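# Follow console operating card steps 1-3, lever at HOLD

## Task

Carry out steps 1, 2 and 3 printed on the operating card and finish with the lever in the HOLD position. The task fails if the UNDER or OVER light ever turns on, or if a control is forced too hard for too long. The console is loose on the table: lifting or tipping it visibly and letting it fall back costs points. Anything that stays in place only because the robot is holding it does not count. When finished, release everything and move the gripper away. Knocking or placing anything off the table fails the task.

## Robot and tools

Robot: one FANUC CRX-5iA six-joint arm carrying a Robotiq 2F-140 two-finger gripper. There is only this one arm, so every command row describes that arm plus its gripper. Cameras: cam_head_left and cam_head_right (896x504, fixed above the scene) and cam_wrist (504x504 fisheye on the hand). The operating card is a reference image; show_instructions displays it again.

Frames: positions in results are in the scene frame, in metres. Its origin sits on the table surface below the arm base; +z is up, +x points away from the base, +y is to the left when looking along +x. The base may be slightly tilted to the table. The reported hand point (end_effector_position) lies between the finger pads when closed, and can be somewhat wrong at long reach; orientation is end_effector_quat_wxyz. Fingers point along the gripper's +z and open along its y. Closed fingertips stick out about 33 mm past that point (9 mm when fully open), and closing pushes the tips about 24 mm further out, so keep clearance from surfaces.

Tool execute_actions takes {"actions": [...]} with zero or one entry, plus optional "pictures" (true/false; images come by default).
- Empty list: nothing moves, you get the current state.
- Move: {"rows": [[9 numbers], ...], "steps": n}, n from 1 to 15 (default 15), each step 1/30 s. Row k is used on step k; if rows run out the last one repeats. Each row is a single list of nine plain numbers in this order: J1 waist, J2 shoulder, J3 elbow, J4 forearm roll, J5 wrist pitch, J6 wrist roll, then gripper position, gripper force_limit, gripper speed.
- Wait: {"steps": n} with no rows, n up to 300; it returns once that many steps have elapsed since the previous result, counting your reply time.
A refused call moves nothing.

The six joint values are absolute target angles in radians (the same numbers printed under Joint positions), not offsets. Ranges: J1 -3.491..3.491, J2 -3.140..3.140, J3 -1.187..4.328, J4 -3.316..3.316, J5 -3.140..3.140, J6 -3.927..3.927. True ends may differ by up to 0.010 rad. A target more than 0.010 rad beyond an end, and beyond the current angle, is refused; a target beyond the true end gets clipped there and a "joint sent to its limit" line may appear (possibly about an earlier move). Missing that line does not prove there is room left.

The last three numbers are each scaled -1..1 and are absolute settings. position: +1 fully open (140 mm gap), about -0.8 pads touch, -1 closes until blocked. force_limit: grip force roughly 14 N at -1, 60 N at 0, 107 N at +1. speed: roughly 30 mm/s at -1, 140 at 0, 250 at +1.

Motion limits: joint target speeds cap at 2.62 rad/s (J1, J2), 3.14 (J3), 3.93 (J4-J6), with 0.5 s to accelerate; joints are synchronised to arrive together. Each step the target is held within 0.805 rad (J1, J2), 0.966 (J3) or 1.21 (J4-J6) of the measured angle, and all targets are pulled back if they would put the hand over 70 mm from where it is. So big moves need several calls. Between calls the arm keeps heading to the last row sent until it nearly stops or a step is HELD; further pushing needs a new action.

Result lines: Joint positions and Joint velocities (rad, rad/s, column order); end-effector pose; Flange force (outside force on the gripper at the end of the call, includes held weight and noise, larger while accelerating; "no reading" near singularities or at start); position_measured in counts (3 fully open, 230 pads touching, not linear); object_status: 0 moving, 1 blocked while opening, 2 blocked while closing (a grip), 3 reached target or pads met. To grip, send -1 and look for 2. Stopped fingers stay put until position changes by 0.01 or more, or the object slips. While status is 2, a new force_limit only applies with a new position number (e.g. toggle -1 and -0.98). "joint command not followed" means the clearance check altered targets (mounts and posts count as arm). HELD marks steps whose row was not fully sent. MOTOR HOT warns of overheating; OVER-TEMPERATURE FAULT means brakes engaged until cool.

Faults: contact torque at a joint's load limit (150 N m for J1-J3, 37.6 N m for J4-J6, held weight included) or any outside force of 150 N stops the arm for 10 s, drops the rest of the call, and makes it yield. Avoid these and any stop.

zoom_image: {"camera": name, "region": [x0, y0, x1, y1]} in pixels of that camera's latest image, top-left origin, at most 504x504; gives a sharper crop. show_instructions: no arguments, shows the card. read_manual: optional "section" ("licences"), returns URDF licence text. finished_scene: {"scene": n}, ends the current scene irreversibly and reports success.

Cautions: press controls gently and briefly, never hold heavy force on a control; do not lift or tip the unfixed console; do not let anything fall from the table; watch the UNDER/OVER lights; finish with the lever resting at HOLD on its own, open the gripper and retract. Move smoothly and avoid wasted motion.

Each tool is called after "Request:" as a command line: name --argument value for each argument, lists and objects as JSON in quotes; but a table of rows of numbers goes row by row, as --pt "numbers of a row", without its own name.

## Session

Request:
show_instructions

Request:
execute_actions --actions '[]'

Reference images for this scene: operating card.

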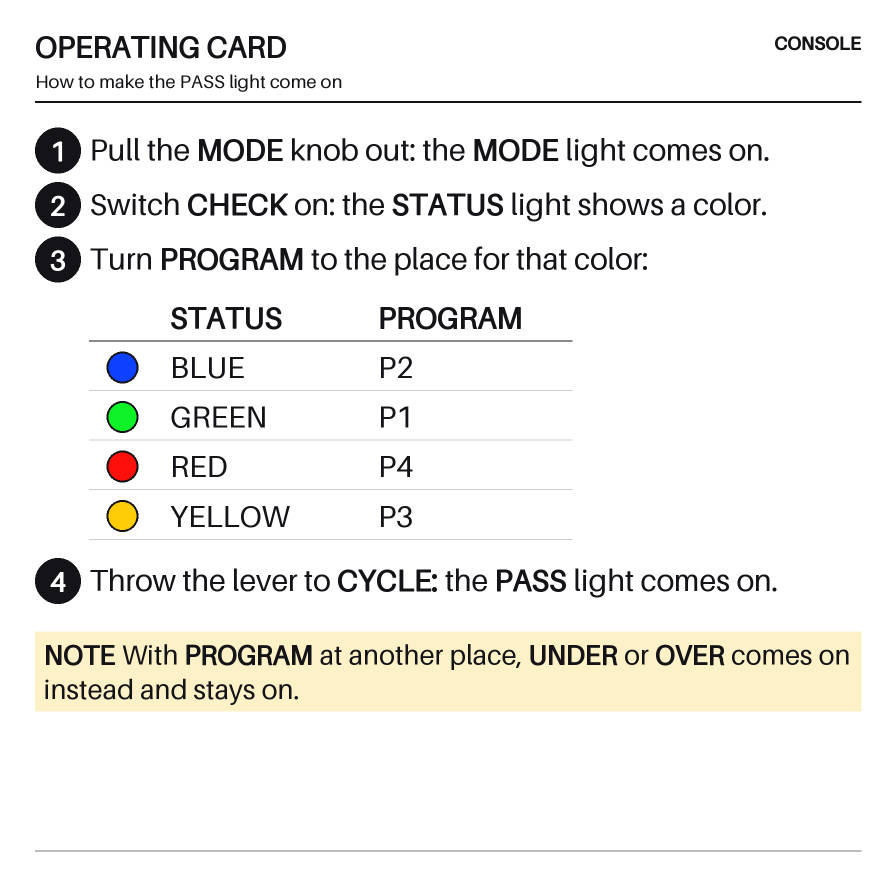

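Scene clock: 0.00 s of 7200.00 s.
end_effector_position=(+0.4702, +0.2121, +0.3491) position_measured=3 object_status=3 end_effector_quat_wxyz=(+0.040, -0.406, +0.913, -0.033)
Joint positions: [ 1.287  0.144 -0.753  1.114 -1.389 -2.674]
Joint velocities: [0.    0.    0.    0.001 0.001 0.001]
Flange force (N, the push that the arm receives, along the gripper's own x y z axes): no reading
camera_calibration (this result's frames):
cam_wrist: T_world_to_cam=[[-0.862551, 0.490187, -0.12539, 0.344638], [0.417184, 0.829231, 0.371931, -0.490132], [0.286293, 0.268499, -0.919752, 0.312241], [0, 0, 0, 1]] pos_world=[0.412351, 0.153659, 0.512695]

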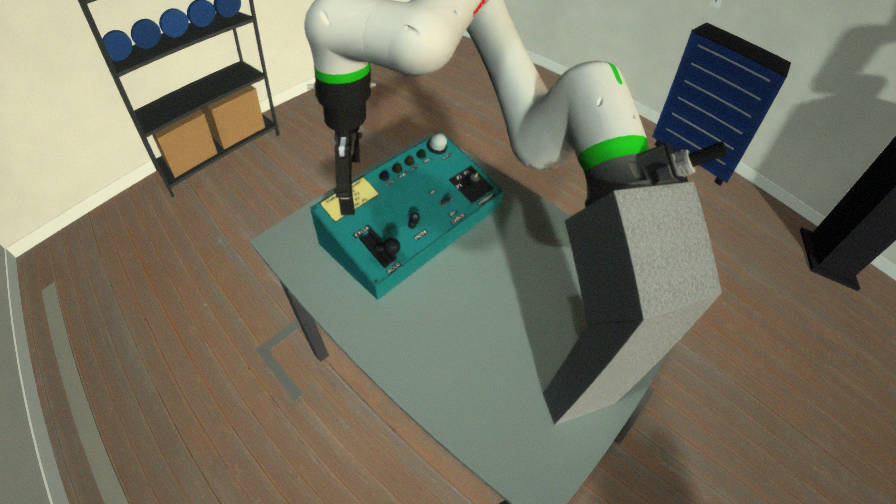

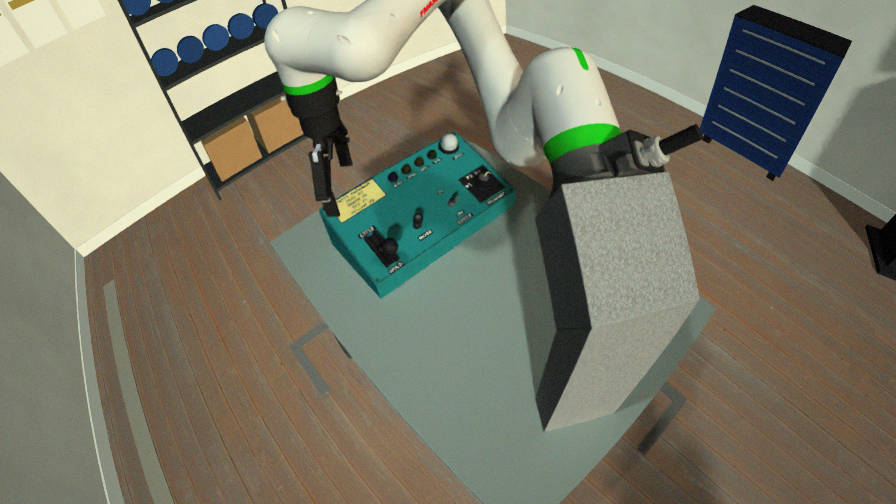

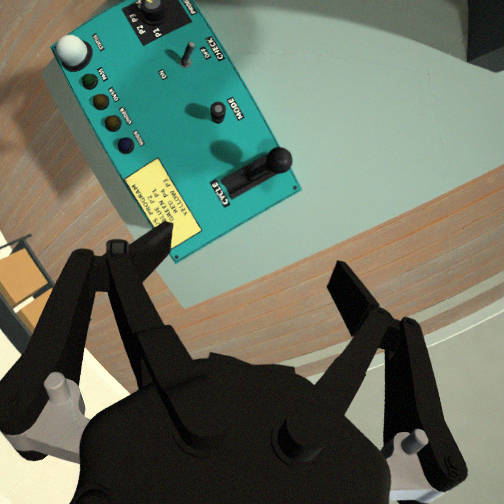

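Request:
execute_actions --actions '[{"rows":[[0.9,-0.5,-0.93,-1.374,0.595,-1.5,0,-0.3,0]]}]' --pictures false

Request:
execute_actions --actions '[{"steps":50}]' --pictures false

Request:
execute_actions --actions '[{"rows":[[0.46,-0.42,-0.88,-1.374,0.595,-1.55,0,-0.3,0]]}]' --pictures false

Request:
execute_actions --actions '[{"steps":40}]'

Request:
zoom_image --camera "cam_head_left" --region '[300,120,510,310]'

Scene clock: 8.63 s of 7200.00 s.
end_effector_position=(+0.3304, +0.2478, +0.3221) position_measured=106 object_status=0 end_effector_quat_wxyz=(-0.115, -0.388, +0.877, +0.257)
Joint positions: [ 1.154 -0.078 -0.814  0.637 -0.913 -2.269]
Joint velocities: [-0.297 -0.49  -0.135 -1.279  1.275  0.887]
Flange force (N, the push that the arm receives, along the gripper's own x y z axes): [5.5 -1.8 0.6]
Steps of this call (steps 1 to 90: nothing new was sent; then 5.13 s passed at rest; steps 91 to 105: all 15 steps of this action). Readings (joint positions | what the end effector reports):
91: [1.287 0.144 -0.753 1.113 -1.389 -2.674] | position_measured=3 object_status=0
92: [1.285 0.141 -0.754 1.107 -1.383 -2.668] | position_measured=8 object_status=0
94: [1.273 0.121 -0.759 1.069 -1.345 -2.631] | position_measured=23 object_status=0
98: [1.228 0.045 -0.780 0.923 -1.199 -2.494] | position_measured=53 object_status=0
105: the state above

Scene clock: 10.30 s of 7200.00 s.
end_effector_position=(+0.4428, +0.1968, +0.3386) position_measured=129 object_status=3 end_effector_quat_wxyz=(+0.017, +0.554, +0.726, +0.407)
Joint positions: [ 0.9   -0.5   -0.93  -1.374  0.595 -1.5  ]
Joint velocities: [-0.001 -0.001 -0.    -0.004  0.003  0.002]
Flange force (N, the push that the arm receives, along the gripper's own x y z axes): no reading
Steps of this call (steps 1 to 50: the robot went on to your last target). Readings (joint positions | what the end effector reports):
1: [1.144 -0.094 -0.818 0.593 -0.869 -2.240] | position_measured=114 object_status=0
2: [1.134 -0.110 -0.823 0.549 -0.825 -2.211] | position_measured=121 object_status=0
4: [1.116 -0.140 -0.831 0.460 -0.736 -2.156] | position_measured=129 object_status=0
8: [1.084 -0.194 -0.846 0.282 -0.558 -2.058] | position_measured=129 object_status=0
50: the state above

Scene clock: 10.80 s of 7200.00 s.
end_effector_position=(+0.4434, +0.0952, +0.2403) position_measured=129 object_status=3 end_effector_quat_wxyz=(+0.049, +0.637, +0.717, +0.279)
Joint positions: [ 0.597 -0.445 -0.896 -1.374  0.595 -1.535]
Joint velocities: [-0.72   0.13   0.082 -0.001  0.    -0.081]
Flange force (N, the push that the arm receives, along the gripper's own x y z axes): no reading
Steps of this call (steps 1 to 15: all 15 steps of this action). Readings (joint positions | what the end effector reports):
1: [0.900 -0.500 -0.930 -1.374 0.595 -1.500] | position_measured=129 object_status=3
2: [0.895 -0.499 -0.930 -1.374 0.595 -1.500] | position_measured=129 object_status=3
4: [0.870 -0.494 -0.927 -1.374 0.595 -1.504] | position_measured=129 object_status=3
8: [0.770 -0.476 -0.915 -1.374 0.595 -1.515] | position_measured=129 object_status=3
15: the state above

Scene clock: 12.13 s of 7200.00 s.
end_effector_position=(+0.4342, +0.0423, +0.2029) position_measured=129 object_status=3 end_effector_quat_wxyz=(+0.064, +0.670, +0.707, +0.218)
Joint positions: [ 0.46  -0.42  -0.88  -1.374  0.595 -1.55 ]
Joint velocities: [ 0.001  0.001 -0.     0.     0.001 -0.002]
Flange force (N, the push that the arm receives, along the gripper's own x y z axes): no reading
Steps of this call (steps 1 to 30: the robot went on to your last target; steps 31 to 40: nothing new was sent). Readings (joint positions | what the end effector reports):
1: [0.573 -0.440 -0.893 -1.374 0.595 -1.537] | position_measured=129 object_status=3
2: [0.549 -0.436 -0.890 -1.374 0.595 -1.540] | position_measured=129 object_status=3
4: [0.507 -0.429 -0.885 -1.374 0.595 -1.545] | position_measured=129 object_status=3
8: [0.465 -0.421 -0.881 -1.374 0.595 -1.549] | position_measured=129 object_status=3
40: the state above
The arm was judged still, so your last target was given up. Only a new action makes it travel on or press farther. Fingers that are still opening or closing keep moving.
camera_calibration (this result's frames):
cam_wrist: T_world_to_cam=[[0.885499, 0.224594, 0.406755, -0.477308], [0.146498, -0.965718, 0.214307, -0.0544839], [0.440943, -0.13018, -0.888044, 0.176938], [0, 0, 0, 1]] pos_world=[0.352618, 0.0776183, 0.362952]

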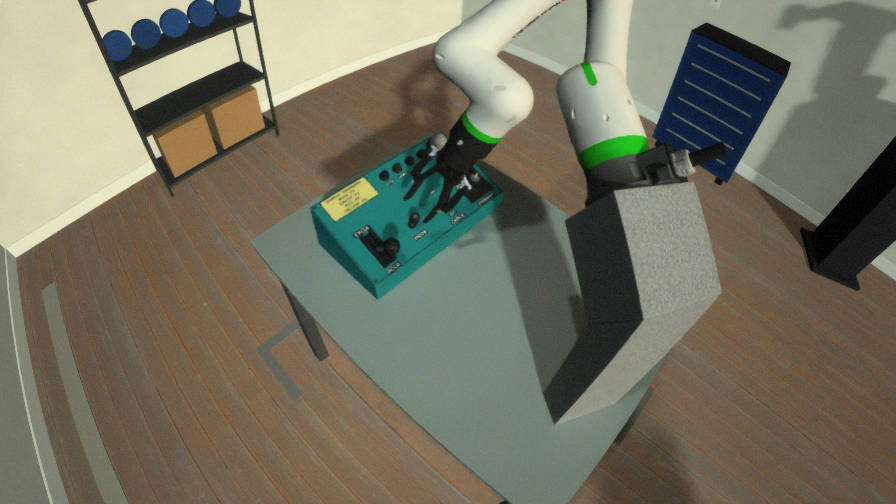

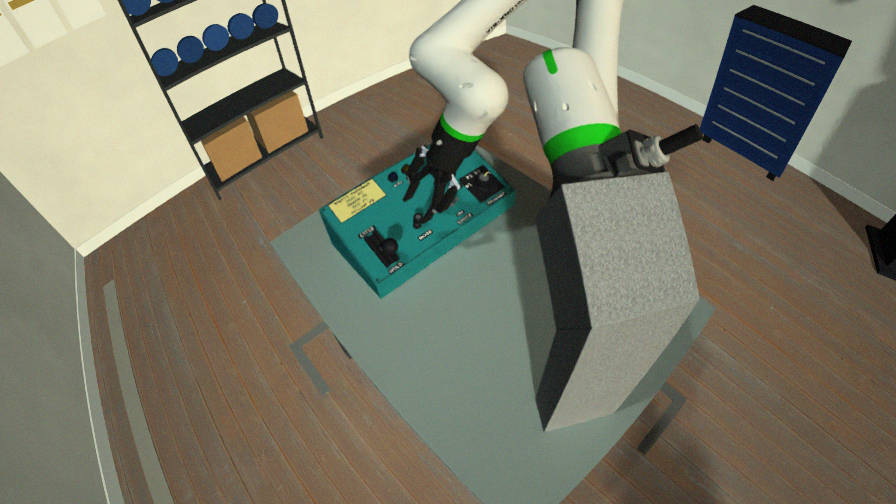

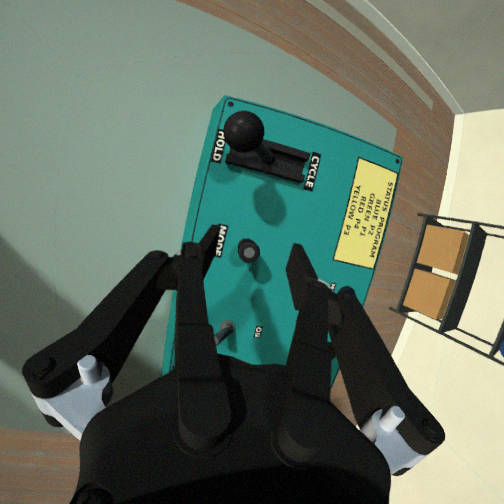

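Region (300, 120, 510, 310) of cam_head_left's 896x504 image, scaled by 2.400, with more detail than that image has; it fills the top 456 rows of this view, and the rest is white.

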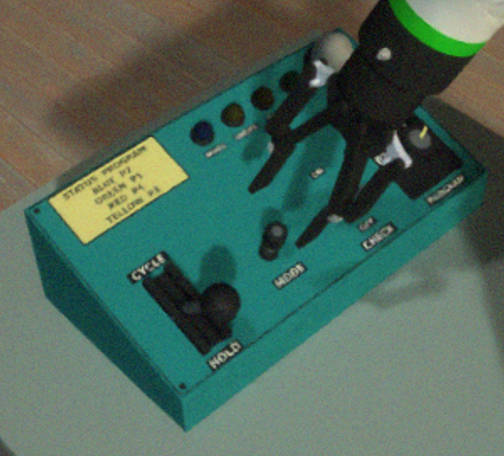

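Request:
execute_actions --actions '[{"rows":[[0.331,-0.121,-0.658,-1.374,0.595,-1.58,0,-0.3,0]]}]' --pictures false

Request:
execute_actions --actions '[{"steps":10}]'

Request:
zoom_image --camera "cam_head_left" --region '[375,175,455,255]'

Scene clock: 23.73 s of 7200.00 s.
end_effector_position=(+0.4653, +0.0352, +0.1252) position_measured=129 object_status=3 end_effector_quat_wxyz=(+0.056, +0.691, +0.706, +0.147)
Joint positions: [ 0.333 -0.125 -0.661 -1.374  0.595 -1.58 ]
Joint velocities: [-0.053  0.12   0.088  0.001  0.    -0.012]
Flange force (N, the push that the arm receives, along the gripper's own x y z axes): no reading
Steps of this call (steps 1 to 90: nothing new was sent; then 8.10 s passed at rest; steps 91 to 105: all 15 steps of this action). Readings (joint positions | what the end effector reports):
91: [0.460 -0.420 -0.880 -1.374 0.595 -1.550] | position_measured=129 object_status=3
92: [0.458 -0.416 -0.877 -1.374 0.595 -1.550] | position_measured=129 object_status=3
94: [0.447 -0.391 -0.858 -1.374 0.595 -1.553] | position_measured=129 object_status=3
98: [0.396 -0.272 -0.770 -1.374 0.595 -1.565] | position_measured=129 object_status=3
105: the state above

Scene clock: 24.07 s of 7200.00 s.
end_effector_position=(+0.4656, +0.0351, +0.1240) position_measured=129 object_status=3 end_effector_quat_wxyz=(+0.056, +0.691, +0.706, +0.146)
Joint positions: [ 0.331 -0.121 -0.658 -1.374  0.595 -1.58 ]
Joint velocities: [ 0.001 -0.     0.001 -0.001 -0.001 -0.001]
Flange force (N, the push that the arm receives, along the gripper's own x y z axes): no reading
Steps of this call (steps 1 to 10: the robot went on to your last target). Readings (joint positions | what the end effector reports):
1: [0.332 -0.123 -0.659 -1.374 0.595 -1.580] | position_measured=129 object_status=3
2: [0.331 -0.122 -0.659 -1.374 0.595 -1.580] | position_measured=129 object_status=3
4: [0.331 -0.122 -0.658 -1.374 0.595 -1.580] | position_measured=129 object_status=3
8: [0.331 -0.121 -0.658 -1.374 0.595 -1.580] | position_measured=129 object_status=3
10: the state above
camera_calibration (this result's frames):
cam_wrist: T_world_to_cam=[[0.934502, 0.220673, 0.279302, -0.478254], [0.13972, -0.949076, 0.28237, -0.0550786], [0.32739, -0.224851, -0.917746, 0.151943], [0, 0, 0, 1]] pos_world=[0.40488, 0.0874284, 0.288575]

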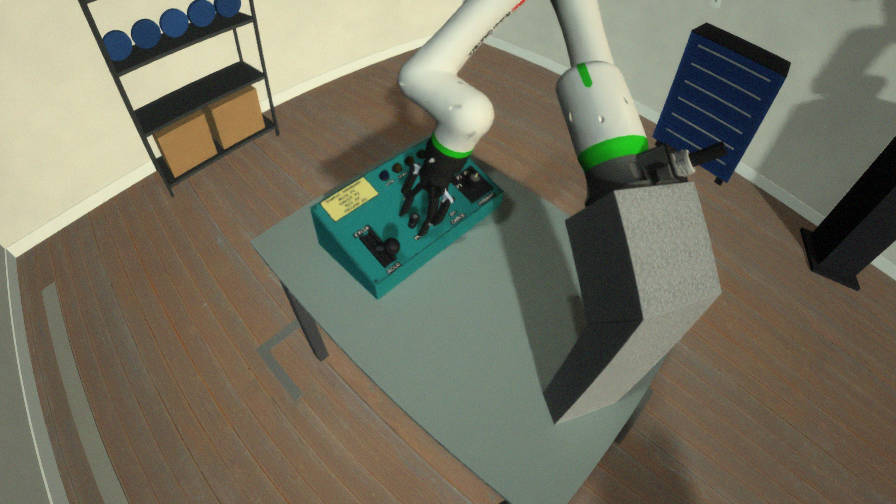

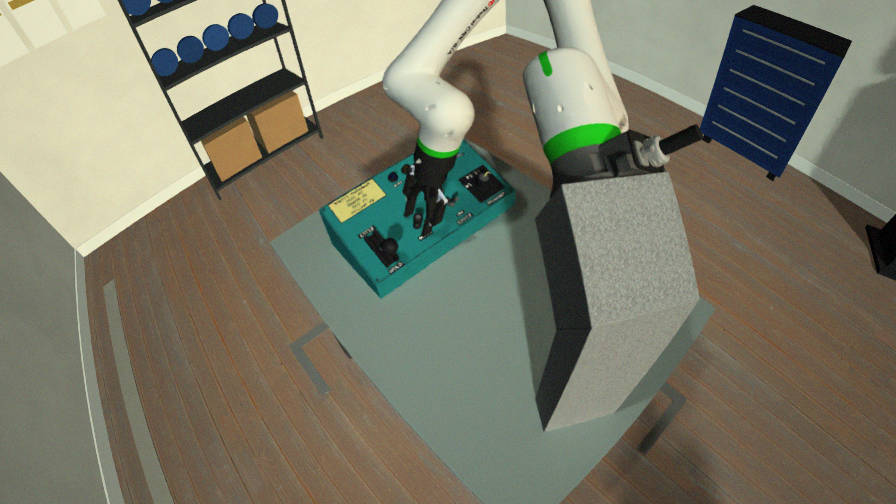

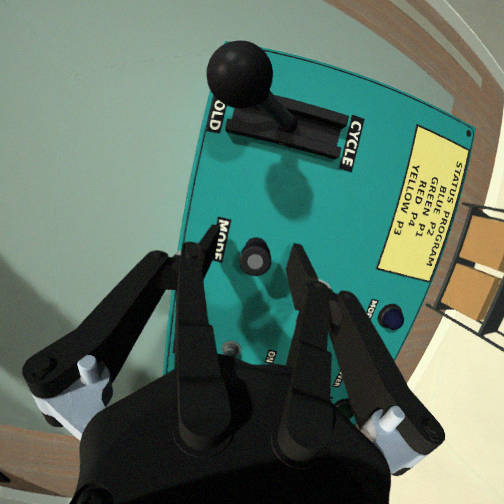

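Region (375, 175, 455, 255) of cam_head_left's 896x504 image, scaled by 6.300, with more detail than that image has.

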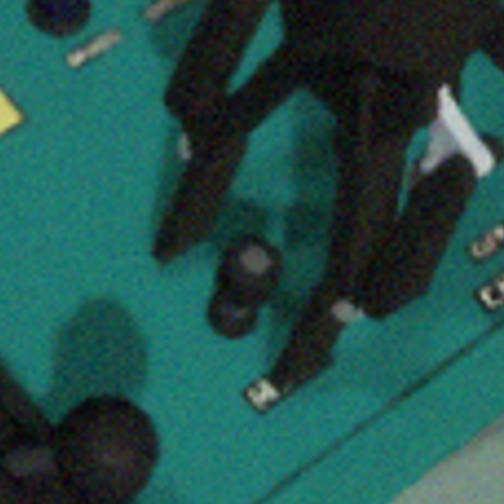

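Request:
execute_actions --actions '[{"rows":[[0.3315,-0.122,-0.657,-1.374,0.595,-1.58,-1,-0.3,-0.2]]}]' --pictures false

Request:
execute_actions --actions '[{"rows":[[0.335,-0.132,-0.665,-1.374,0.595,-1.58,-1,-0.3,-0.2],[0.335,-0.132,-0.665,-1.374,0.595,-1.58,-1,-0.3,-0.2],[0.335,-0.132,-0.665,-1.374,0.595,-1.58,-1,-0.3,-0.2],[0.339,-0.142,-0.673,-1.374,0.595,-1.58,-1,-0.3,-0.2],[0.339,-0.142,-0.673,-1.374,0.595,-1.58,-1,-0.3,-0.2],[0.343,-0.152,-0.68,-1.374,0.595,-1.58,-1,-0.3,-0.2],[0.343,-0.152,-0.68,-1.374,0.595,-1.58,-1,-0.3,-0.2],[0.346,-0.161,-0.6875,-1.374,0.595,-1.58,-1,-0.3,-0.2]]}]'

Scene clock: 32.90 s of 7200.00 s.
end_effector_position=(+0.4670, +0.0350, +0.1245) position_measured=196 object_status=0 end_effector_quat_wxyz=(+0.056, +0.692, +0.705, +0.147)
Joint positions: [ 0.332 -0.122 -0.657 -1.374  0.595 -1.58 ]
Joint velocities: [ 0.     0.001 -0.     0.003  0.001  0.001]
Flange force (N, the push that the arm receives, along the gripper's own x y z axes): no reading
Steps of this call (steps 1 to 15: the robot went on to your last target; steps 16 to 90: nothing new was sent; then 5.33 s passed at rest; steps 91 to 105: all 15 steps of this action). Readings (joint positions | what the end effector reports):
91: [0.331 -0.121 -0.658 -1.374 0.595 -1.580] | position_measured=129 object_status=0
92: [0.331 -0.121 -0.658 -1.374 0.595 -1.580] | position_measured=132 object_status=0
94: [0.331 -0.121 -0.657 -1.374 0.595 -1.580] | position_measured=145 object_status=0
98: [0.331 -0.122 -0.657 -1.374 0.595 -1.580] | position_measured=171 object_status=0
105: the state above

Scene clock: 33.40 s of 7200.00 s.
end_effector_position=(+0.4629, +0.0349, +0.1354) position_measured=196 object_status=2 end_effector_quat_wxyz=(+0.057, +0.690, +0.704, +0.155)
Joint positions: [ 0.346 -0.16  -0.687 -1.374  0.595 -1.58 ]
Joint velocities: [ 0.005 -0.012 -0.01  -0.002 -0.     0.001]
Flange force (N, the push that the arm receives, along the gripper's own x y z axes): no reading
Steps of this call (steps 1 to 15: all 15 steps of this action). Readings (joint positions | what the end effector reports):
1: [0.332 -0.122 -0.657 -1.374 0.595 -1.580] | position_measured=196 object_status=0
2: [0.332 -0.124 -0.658 -1.374 0.595 -1.580] | position_measured=196 object_status=2
4: [0.334 -0.129 -0.662 -1.374 0.595 -1.580] | position_measured=196 object_status=2
8: [0.340 -0.144 -0.674 -1.374 0.595 -1.580] | position_measured=196 object_status=2
15: the state above
camera_calibration (this result's frames):
cam_wrist: T_world_to_cam=[[0.93036, 0.217779, 0.294963, -0.478965], [0.136021, -0.952086, 0.273919, -0.0550544], [0.340484, -0.214722, -0.915404, 0.156514], [0, 0, 0, 1]] pos_world=[0.399808, 0.0854988, 0.299631]

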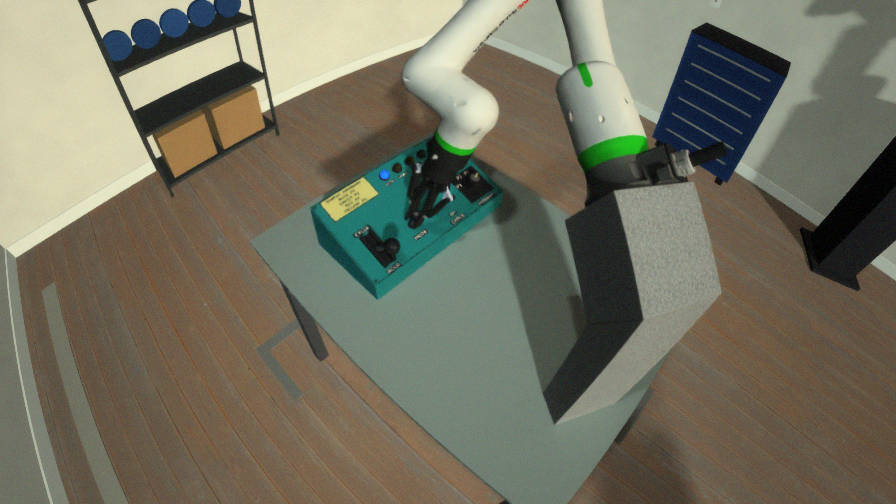

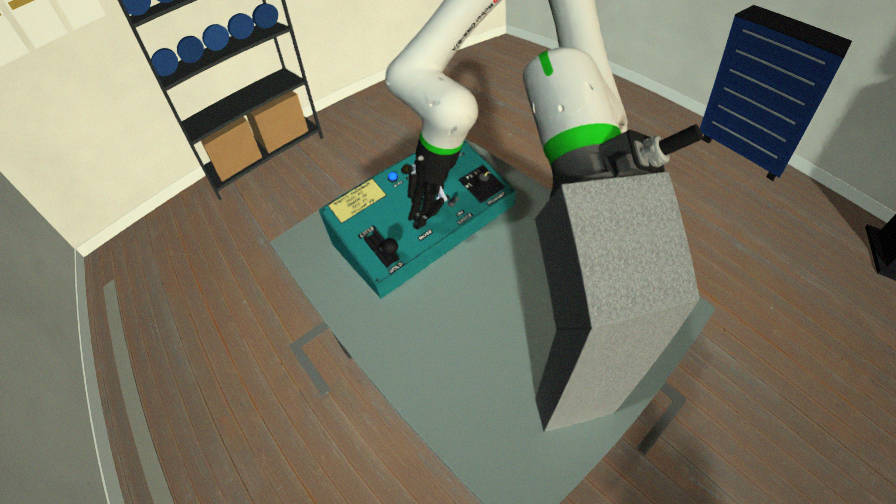

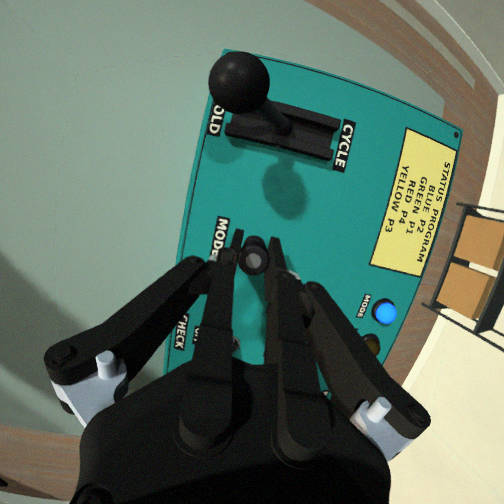

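Request:
execute_actions --actions '[{"rows":[[0.346,-0.161,-0.6875,-1.374,0.595,-1.58,0,-0.3,0]],"steps":8}]' --pictures false

Request:
execute_actions --actions '[{"rows":[[0.415,-0.35,-0.825,-1.374,0.595,-1.55,0,-0.3,0]],"steps":12}]' --pictures false

Request:
execute_actions --actions '[{"rows":[[0.22,-0.51,-0.865,-1.374,0.595,-1.5,0,-0.3,0]]}]' --pictures false

Request:
execute_actions --actions '[{"rows":[[0.143,-0.253,-0.697,-1.374,0.595,-1.5,0,-0.3,0]]}]'

Scene clock: 45.10 s of 7200.00 s.
end_effector_position=(+0.4625, +0.0349, +0.1356) position_measured=145 object_status=0 end_effector_quat_wxyz=(+0.057, +0.690, +0.705, +0.155)
Joint positions: [ 0.346 -0.161 -0.688 -1.374  0.595 -1.58 ]
Joint velocities: [ 0.002  0.001  0.    -0.    -0.001 -0.   ]
Flange force (N, the push that the arm receives, along the gripper's own x y z axes): no reading
Steps of this call (steps 1 to 15: the robot went on to your last target; steps 16 to 90: nothing new was sent; then 8.43 s passed at rest; steps 91 to 98: all 8 steps of this action). Readings (joint positions | what the end effector reports):
91: [0.346 -0.161 -0.688 -1.374 0.595 -1.580] | position_measured=196 object_status=0
92: [0.346 -0.161 -0.688 -1.374 0.595 -1.580] | position_measured=196 object_status=0
94: [0.346 -0.161 -0.688 -1.374 0.595 -1.580] | position_measured=176 object_status=0
98: the state above

Scene clock: 45.50 s of 7200.00 s.
end_effector_position=(+0.4446, +0.0337, +0.1831) position_measured=129 object_status=3 end_effector_quat_wxyz=(+0.065, +0.676, +0.707, +0.195)
Joint positions: [ 0.414 -0.346 -0.822 -1.374  0.595 -1.551]
Joint velocities: [ 0.042 -0.113 -0.082 -0.001 -0.     0.018]
Flange force (N, the push that the arm receives, along the gripper's own x y z axes): no reading
Steps of this call (steps 1 to 12: all 12 steps of this action). Readings (joint positions | what the end effector reports):
1: [0.346 -0.161 -0.688 -1.374 0.595 -1.580] | position_measured=138 object_status=0
2: [0.348 -0.165 -0.690 -1.374 0.595 -1.580] | position_measured=131 object_status=0
4: [0.357 -0.190 -0.709 -1.374 0.595 -1.576] | position_measured=129 object_status=0
8: [0.394 -0.293 -0.783 -1.374 0.595 -1.559] | position_measured=129 object_status=3
12: the state above

Scene clock: 46.00 s of 7200.00 s.
end_effector_position=(+0.4401, -0.0808, +0.1802) position_measured=129 object_status=3 end_effector_quat_wxyz=(+0.134, +0.713, +0.675, +0.136)
Joint positions: [ 0.223 -0.508 -0.864 -1.374  0.595 -1.501]
Joint velocities: [-0.036 -0.029 -0.008 -0.     0.     0.009]
Flange force (N, the push that the arm receives, along the gripper's own x y z axes): no reading
Steps of this call (steps 1 to 15: all 15 steps of this action). Readings (joint positions | what the end effector reports):
1: [0.414 -0.349 -0.824 -1.374 0.595 -1.550] | position_measured=129 object_status=3
2: [0.411 -0.353 -0.825 -1.374 0.595 -1.549] | position_measured=129 object_status=3
4: [0.386 -0.375 -0.831 -1.374 0.595 -1.542] | position_measured=129 object_status=3
8: [0.300 -0.445 -0.849 -1.374 0.595 -1.520] | position_measured=129 object_status=3
15: the state above

Scene clock: 46.50 s of 7200.00 s.
end_effector_position=(+0.4557, -0.0859, +0.1196) position_measured=129 object_status=3 end_effector_quat_wxyz=(+0.115, +0.711, +0.689, +0.081)
Joint positions: [ 0.143 -0.254 -0.698 -1.374  0.595 -1.5  ]
Joint velocities: [-0.008  0.016  0.012  0.001  0.     0.   ]
Flange force (N, the push that the arm receives, along the gripper's own x y z axes): no reading
Steps of this call (steps 1 to 15: all 15 steps of this action). Readings (joint positions | what the end effector reports):
1: [0.222 -0.508 -0.865 -1.374 0.595 -1.500] | position_measured=129 object_status=3
2: [0.219 -0.505 -0.862 -1.374 0.595 -1.500] | position_measured=129 object_status=3
4: [0.210 -0.482 -0.845 -1.374 0.595 -1.500] | position_measured=129 object_status=3
8: [0.174 -0.367 -0.769 -1.374 0.595 -1.500] | position_measured=129 object_status=3
15: the state above
camera_calibration (this result's frames):
cam_wrist: T_world_to_cam=[[0.952549, 0.192251, 0.235987, -0.446553], [0.0733724, -0.897453, 0.434964, -0.150801], [0.29541, -0.39701, -0.868974, 0.117912], [0, 0, 0, 1]] pos_world=[0.401596, -0.00267381, 0.273436]

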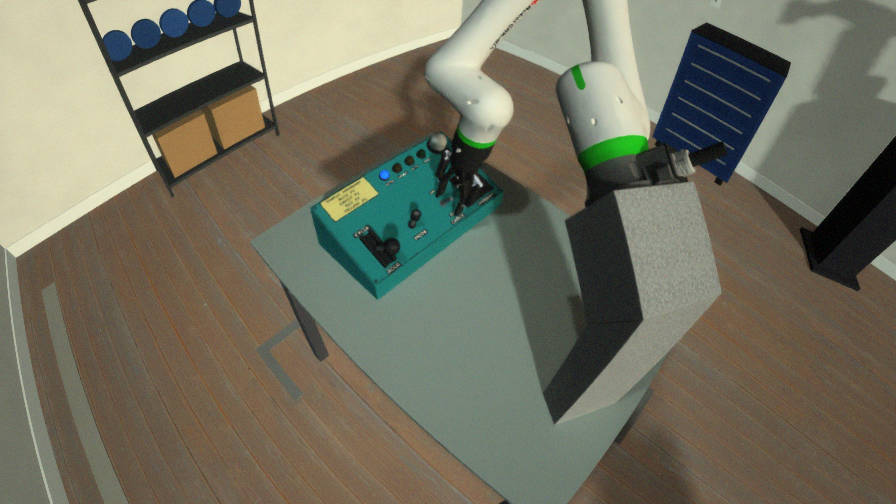

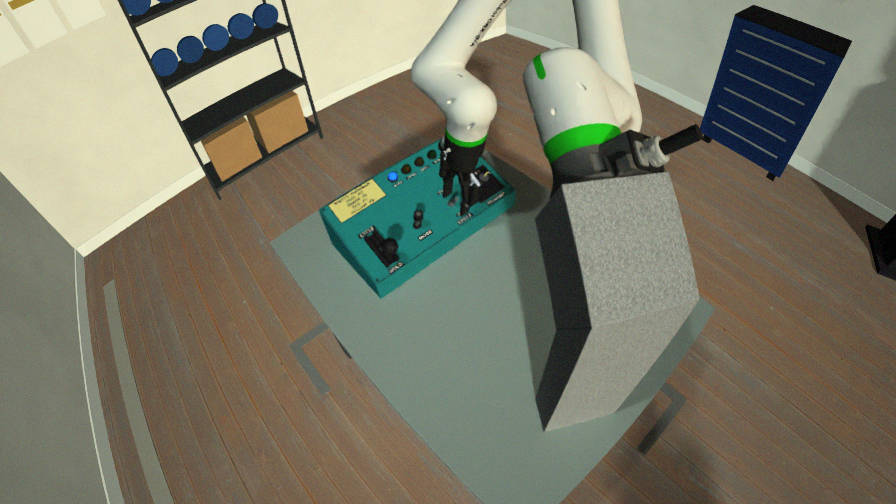

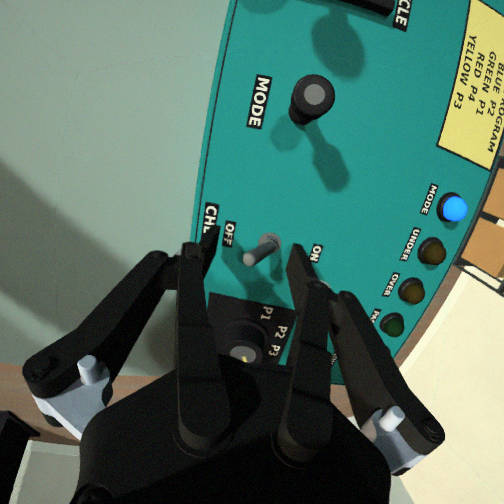

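Request:
execute_actions --actions '[{"rows":[[0.149,-0.26,-0.689,-1.374,0.595,-1.5,0,-0.3,0],[0.149,-0.26,-0.689,-1.374,0.595,-1.5,0,-0.3,0],[0.155,-0.267,-0.68,-1.374,0.595,-1.5,0,-0.3,0],[0.155,-0.267,-0.68,-1.374,0.595,-1.5,0,-0.3,0],[0.155,-0.267,-0.68,-1.374,0.595,-1.5,0,-0.3,0],[0.161,-0.274,-0.672,-1.374,0.595,-1.5,0,-0.3,0],[0.161,-0.274,-0.672,-1.374,0.595,-1.5,0,-0.3,0],[0.161,-0.274,-0.672,-1.374,0.595,-1.5,0,-0.3,0],[0.168,-0.281,-0.664,-1.374,0.595,-1.5,0,-0.3,0]]}]'

Scene clock: 55.17 s of 7200.00 s.
end_effector_position=(+0.4934, -0.0852, +0.1328) position_measured=129 object_status=3 end_effector_quat_wxyz=(+0.132, +0.716, +0.677, +0.105)
Joint positions: [ 0.167 -0.28  -0.665 -1.374  0.595 -1.5  ]
Joint velocities: [ 0.009 -0.009  0.008 -0.    -0.     0.   ]
Flange force (N, the push that the arm receives, along the gripper's own x y z axes): no reading
Steps of this call (steps 1 to 15: the robot went on to your last target; steps 16 to 90: nothing new was sent; then 5.17 s passed at rest; steps 91 to 105: all 15 steps of this action). Readings (joint positions | what the end effector reports):
91: [0.143 -0.253 -0.697 -1.374 0.595 -1.500] | position_measured=129 object_status=3
92: [0.144 -0.254 -0.695 -1.374 0.595 -1.500] | position_measured=129 object_status=3
94: [0.148 -0.259 -0.689 -1.374 0.595 -1.500] | position_measured=129 object_status=3
98: [0.157 -0.269 -0.678 -1.374 0.595 -1.500] | position_measured=129 object_status=3
105: the state above
camera_calibration (this result's frames):
cam_wrist: T_world_to_cam=[[0.940976, 0.168922, 0.293307, -0.489583], [0.0286735, -0.903229, 0.4282, -0.136221], [0.337256, -0.394515, -0.854761, 0.0961368], [0, 0, 0, 1]] pos_world=[0.43217, -0.00241013, 0.284102]

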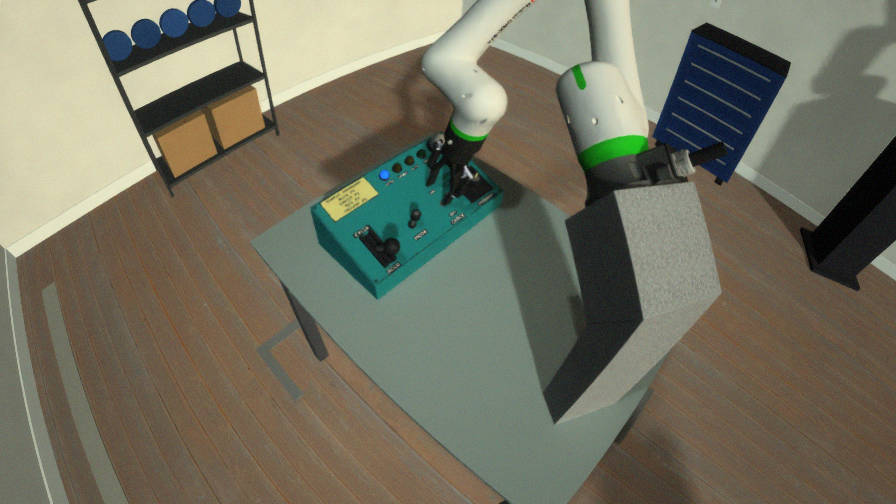

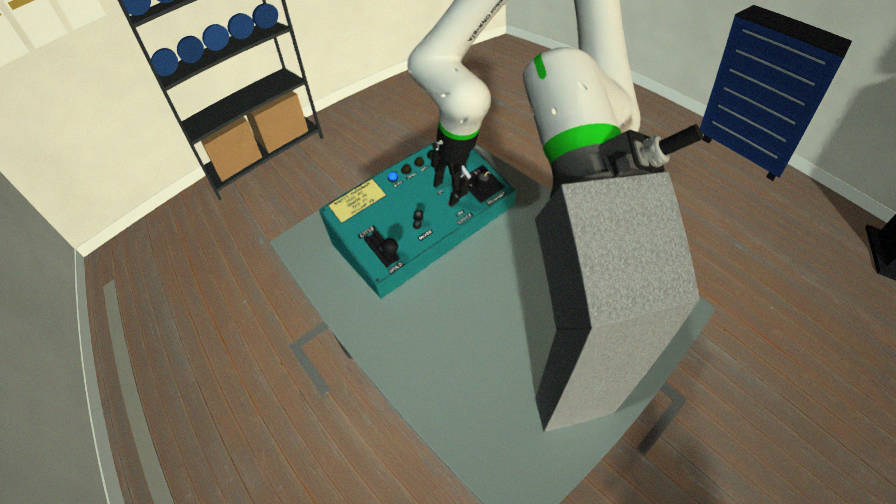

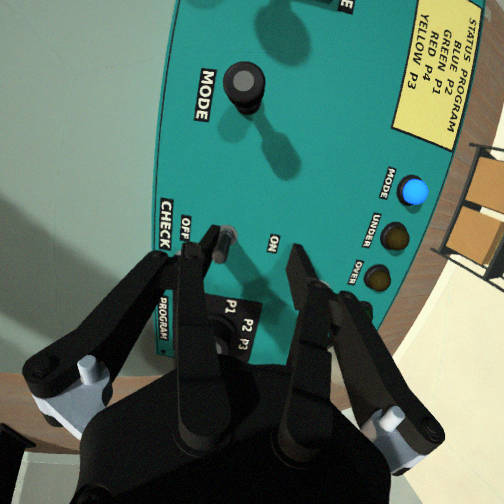

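Request:
execute_actions --actions '[{"rows":[[0.173,-0.286,-0.657,-1.374,0.595,-1.5,0,-0.3,0]],"steps":10}]'

Scene clock: 64.83 s of 7200.00 s.
end_effector_position=(+0.5021, -0.0850, +0.1361) position_measured=128 object_status=3 end_effector_quat_wxyz=(+0.136, +0.718, +0.674, +0.110)
Joint positions: [ 0.173 -0.286 -0.657 -1.374  0.595 -1.5  ]
Joint velocities: [ 0.002 -0.003  0.003  0.001 -0.    -0.001]
Flange force (N, the push that the arm receives, along the gripper's own x y z axes): no reading
Steps of this call (steps 1 to 15: the robot went on to your last target; steps 16 to 90: nothing new was sent; then 6.33 s passed at rest; steps 91 to 100: all 10 steps of this action). Readings (joint positions | what the end effector reports):
91: [0.168 -0.281 -0.664 -1.374 0.595 -1.500] | position_measured=129 object_status=3
92: [0.169 -0.282 -0.662 -1.374 0.595 -1.500] | position_measured=129 object_status=3
94: [0.171 -0.284 -0.660 -1.375 0.595 -1.500] | position_measured=128 object_status=3
98: [0.173 -0.286 -0.658 -1.374 0.595 -1.500] | position_measured=128 object_status=3
100: the state above
camera_calibration (this result's frames):
cam_wrist: T_world_to_cam=[[0.937813, 0.16313, 0.306422, -0.499507], [0.0182014, -0.904598, 0.425877, -0.132252], [0.346662, -0.393816, -0.851313, 0.091045], [0, 0, 0, 1]] pos_world=[0.43929, -0.00229479, 0.286891]

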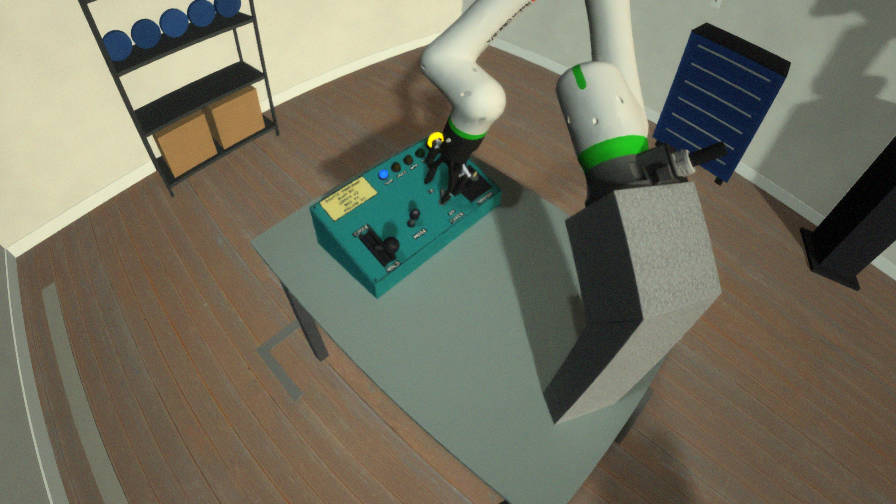

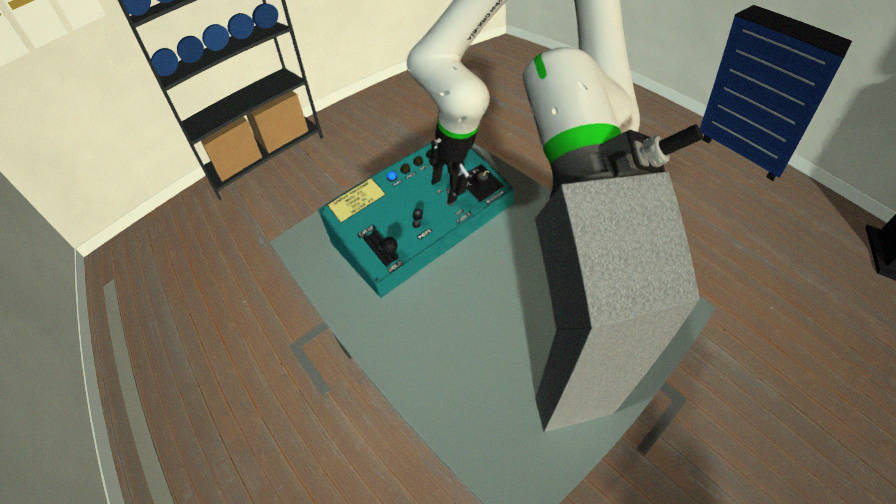

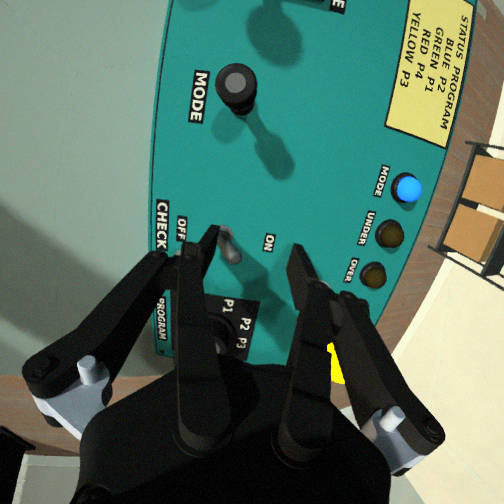

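Yellow → P3. The console slid slightly; back off.

Request:
execute_actions --actions '[{"rows":[[0.25,-0.565,-0.869,-1.374,0.595,-1.4,0.15,-0.3,0]]}]' --pictures false

Request:
execute_actions --actions '[{"rows":[[-0.525,-0.625,-0.77,-1.54,-0.121,-0.69,0.15,-0.3,0]]}]' --pictures false

Request:
execute_actions --actions '[{"steps":20}]' --pictures false

Request:
execute_actions --actions '[{"rows":[[-0.514,-0.46,-0.665,-1.54,-0.121,-0.69,0.05,-0.3,0]]}]'

Scene clock: 71.63 s of 7200.00 s.
end_effector_position=(+0.4596, -0.0806, +0.1973) position_measured=110 object_status=3 end_effector_quat_wxyz=(+0.155, +0.682, +0.699, +0.151)
Joint positions: [ 0.249 -0.563 -0.868 -1.374  0.595 -1.401]
Joint velocities: [ 0.015 -0.044 -0.034 -0.001  0.     0.017]
Flange force (N, the push that the arm receives, along the gripper's own x y z axes): no reading
Steps of this call (steps 1 to 15: the robot went on to your last target; steps 16 to 90: nothing new was sent; then 3.30 s passed at rest; steps 91 to 105: all 15 steps of this action). Readings (joint positions | what the end effector reports):
91: [0.173 -0.286 -0.657 -1.374 0.595 -1.500] | position_measured=128 object_status=0
92: [0.174 -0.291 -0.659 -1.373 0.595 -1.499] | position_measured=124 object_status=0
94: [0.181 -0.316 -0.678 -1.373 0.595 -1.490] | position_measured=111 object_status=0
98: [0.214 -0.433 -0.769 -1.374 0.595 -1.447] | position_measured=110 object_status=0
105: the state above

Scene clock: 72.13 s of 7200.00 s.
end_effector_position=(+0.4488, -0.1560, +0.1737) position_measured=110 object_status=3 end_effector_quat_wxyz=(+0.155, +0.601, +0.777, +0.108)
Joint positions: [-0.248 -0.604 -0.804 -1.481  0.133 -0.943]
Joint velocities: [-1.403 -0.105  0.17  -0.297 -1.28   1.275]
Flange force (N, the push that the arm receives, along the gripper's own x y z axes): no reading
Steps of this call (steps 1 to 15: all 15 steps of this action). Readings (joint positions | what the end effector reports):
1: [0.250 -0.564 -0.868 -1.374 0.595 -1.400] | position_measured=110 object_status=3
2: [0.246 -0.565 -0.868 -1.375 0.591 -1.396] | position_measured=110 object_status=3
4: [0.221 -0.567 -0.864 -1.380 0.566 -1.373] | position_measured=110 object_status=3
8: [0.101 -0.578 -0.847 -1.406 0.454 -1.262] | position_measured=110 object_status=3
15: the state above

Scene clock: 72.80 s of 7200.00 s.
end_effector_position=(+0.4529, -0.2095, +0.1784) position_measured=110 object_status=3 end_effector_quat_wxyz=(+0.182, +0.543, +0.815, +0.088)
Joint positions: [-0.525 -0.625 -0.77  -1.54  -0.121 -0.69 ]
Joint velocities: [-0.001  0.001  0.001  0.002 -0.001  0.001]
Flange force (N, the push that the arm receives, along the gripper's own x y z axes): no reading
Steps of this call (steps 1 to 20: the robot went on to your last target). Readings (joint positions | what the end effector reports):
1: [-0.295 -0.608 -0.798 -1.491 0.091 -0.901] | position_measured=110 object_status=3
2: [-0.338 -0.611 -0.793 -1.500 0.051 -0.861] | position_measured=110 object_status=3
4: [-0.413 -0.617 -0.784 -1.516 -0.018 -0.792] | position_measured=110 object_status=3
8: [-0.506 -0.624 -0.772 -1.536 -0.104 -0.707] | position_measured=110 object_status=3
20: the state above

Scene clock: 73.30 s of 7200.00 s.
end_effector_position=(+0.4671, -0.2092, +0.1379) position_measured=123 object_status=3 end_effector_quat_wxyz=(+0.152, +0.545, +0.819, +0.092)
Joint positions: [-0.514 -0.461 -0.665 -1.54  -0.121 -0.69 ]
Joint velocities: [ 0.002  0.009  0.006  0.001  0.001 -0.001]
Flange force (N, the push that the arm receives, along the gripper's own x y z axes): no reading
Steps of this call (steps 1 to 15: all 15 steps of this action). Readings (joint positions | what the end effector reports):
1: [-0.525 -0.625 -0.770 -1.540 -0.121 -0.690] | position_measured=110 object_status=0
2: [-0.525 -0.621 -0.767 -1.540 -0.121 -0.690] | position_measured=114 object_status=0
4: [-0.523 -0.596 -0.751 -1.540 -0.121 -0.690] | position_measured=123 object_status=0
8: [-0.517 -0.501 -0.691 -1.540 -0.121 -0.690] | position_measured=123 object_status=0
15: the state above
camera_calibration (this result's frames):
cam_wrist: T_world_to_cam=[[0.775134, 0.578634, 0.253672, -0.2768], [0.387561, -0.752571, 0.532384, -0.400145], [0.498962, -0.314356, -0.8076, -0.00481251], [0, 0, 0, 1]] pos_world=[0.372039, -0.142485, 0.279361]

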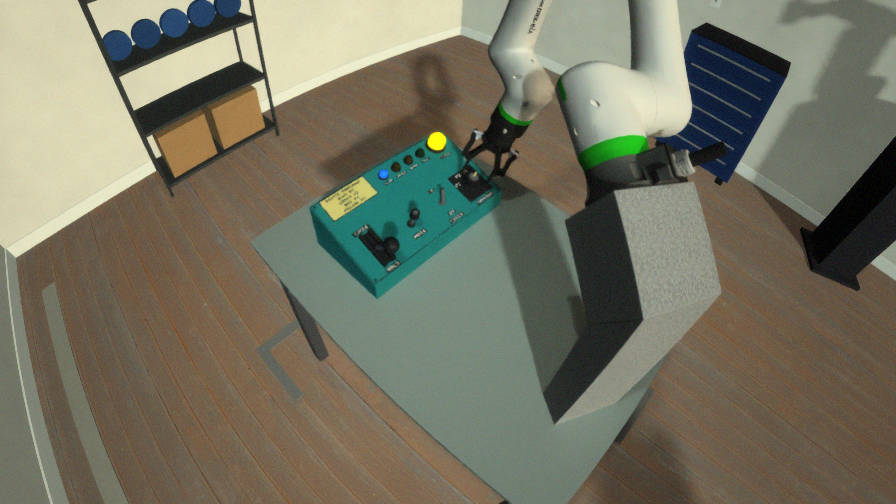

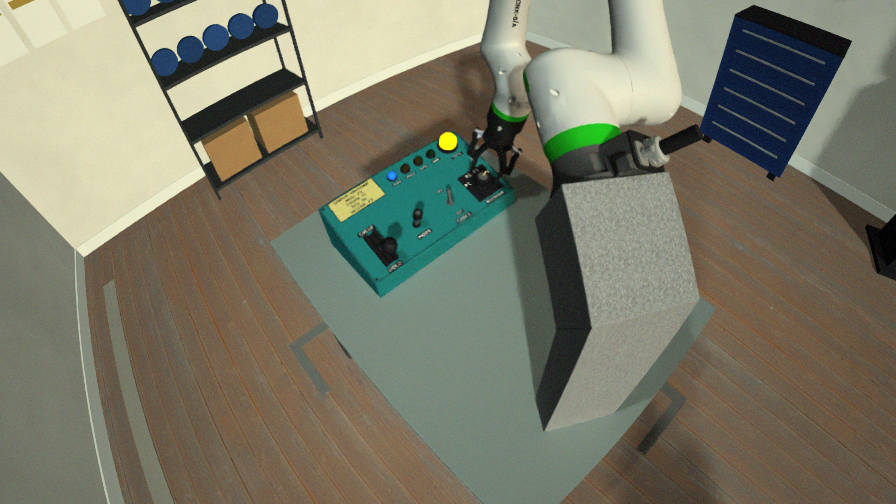

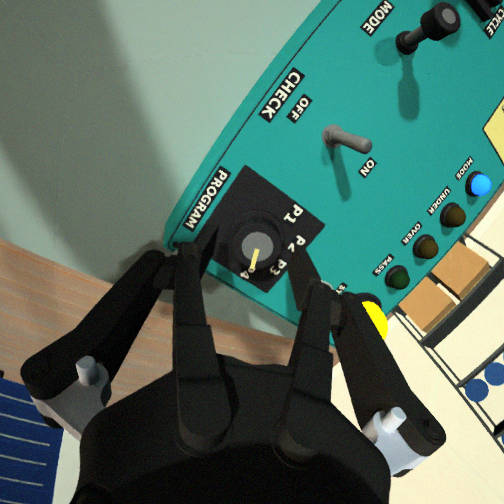

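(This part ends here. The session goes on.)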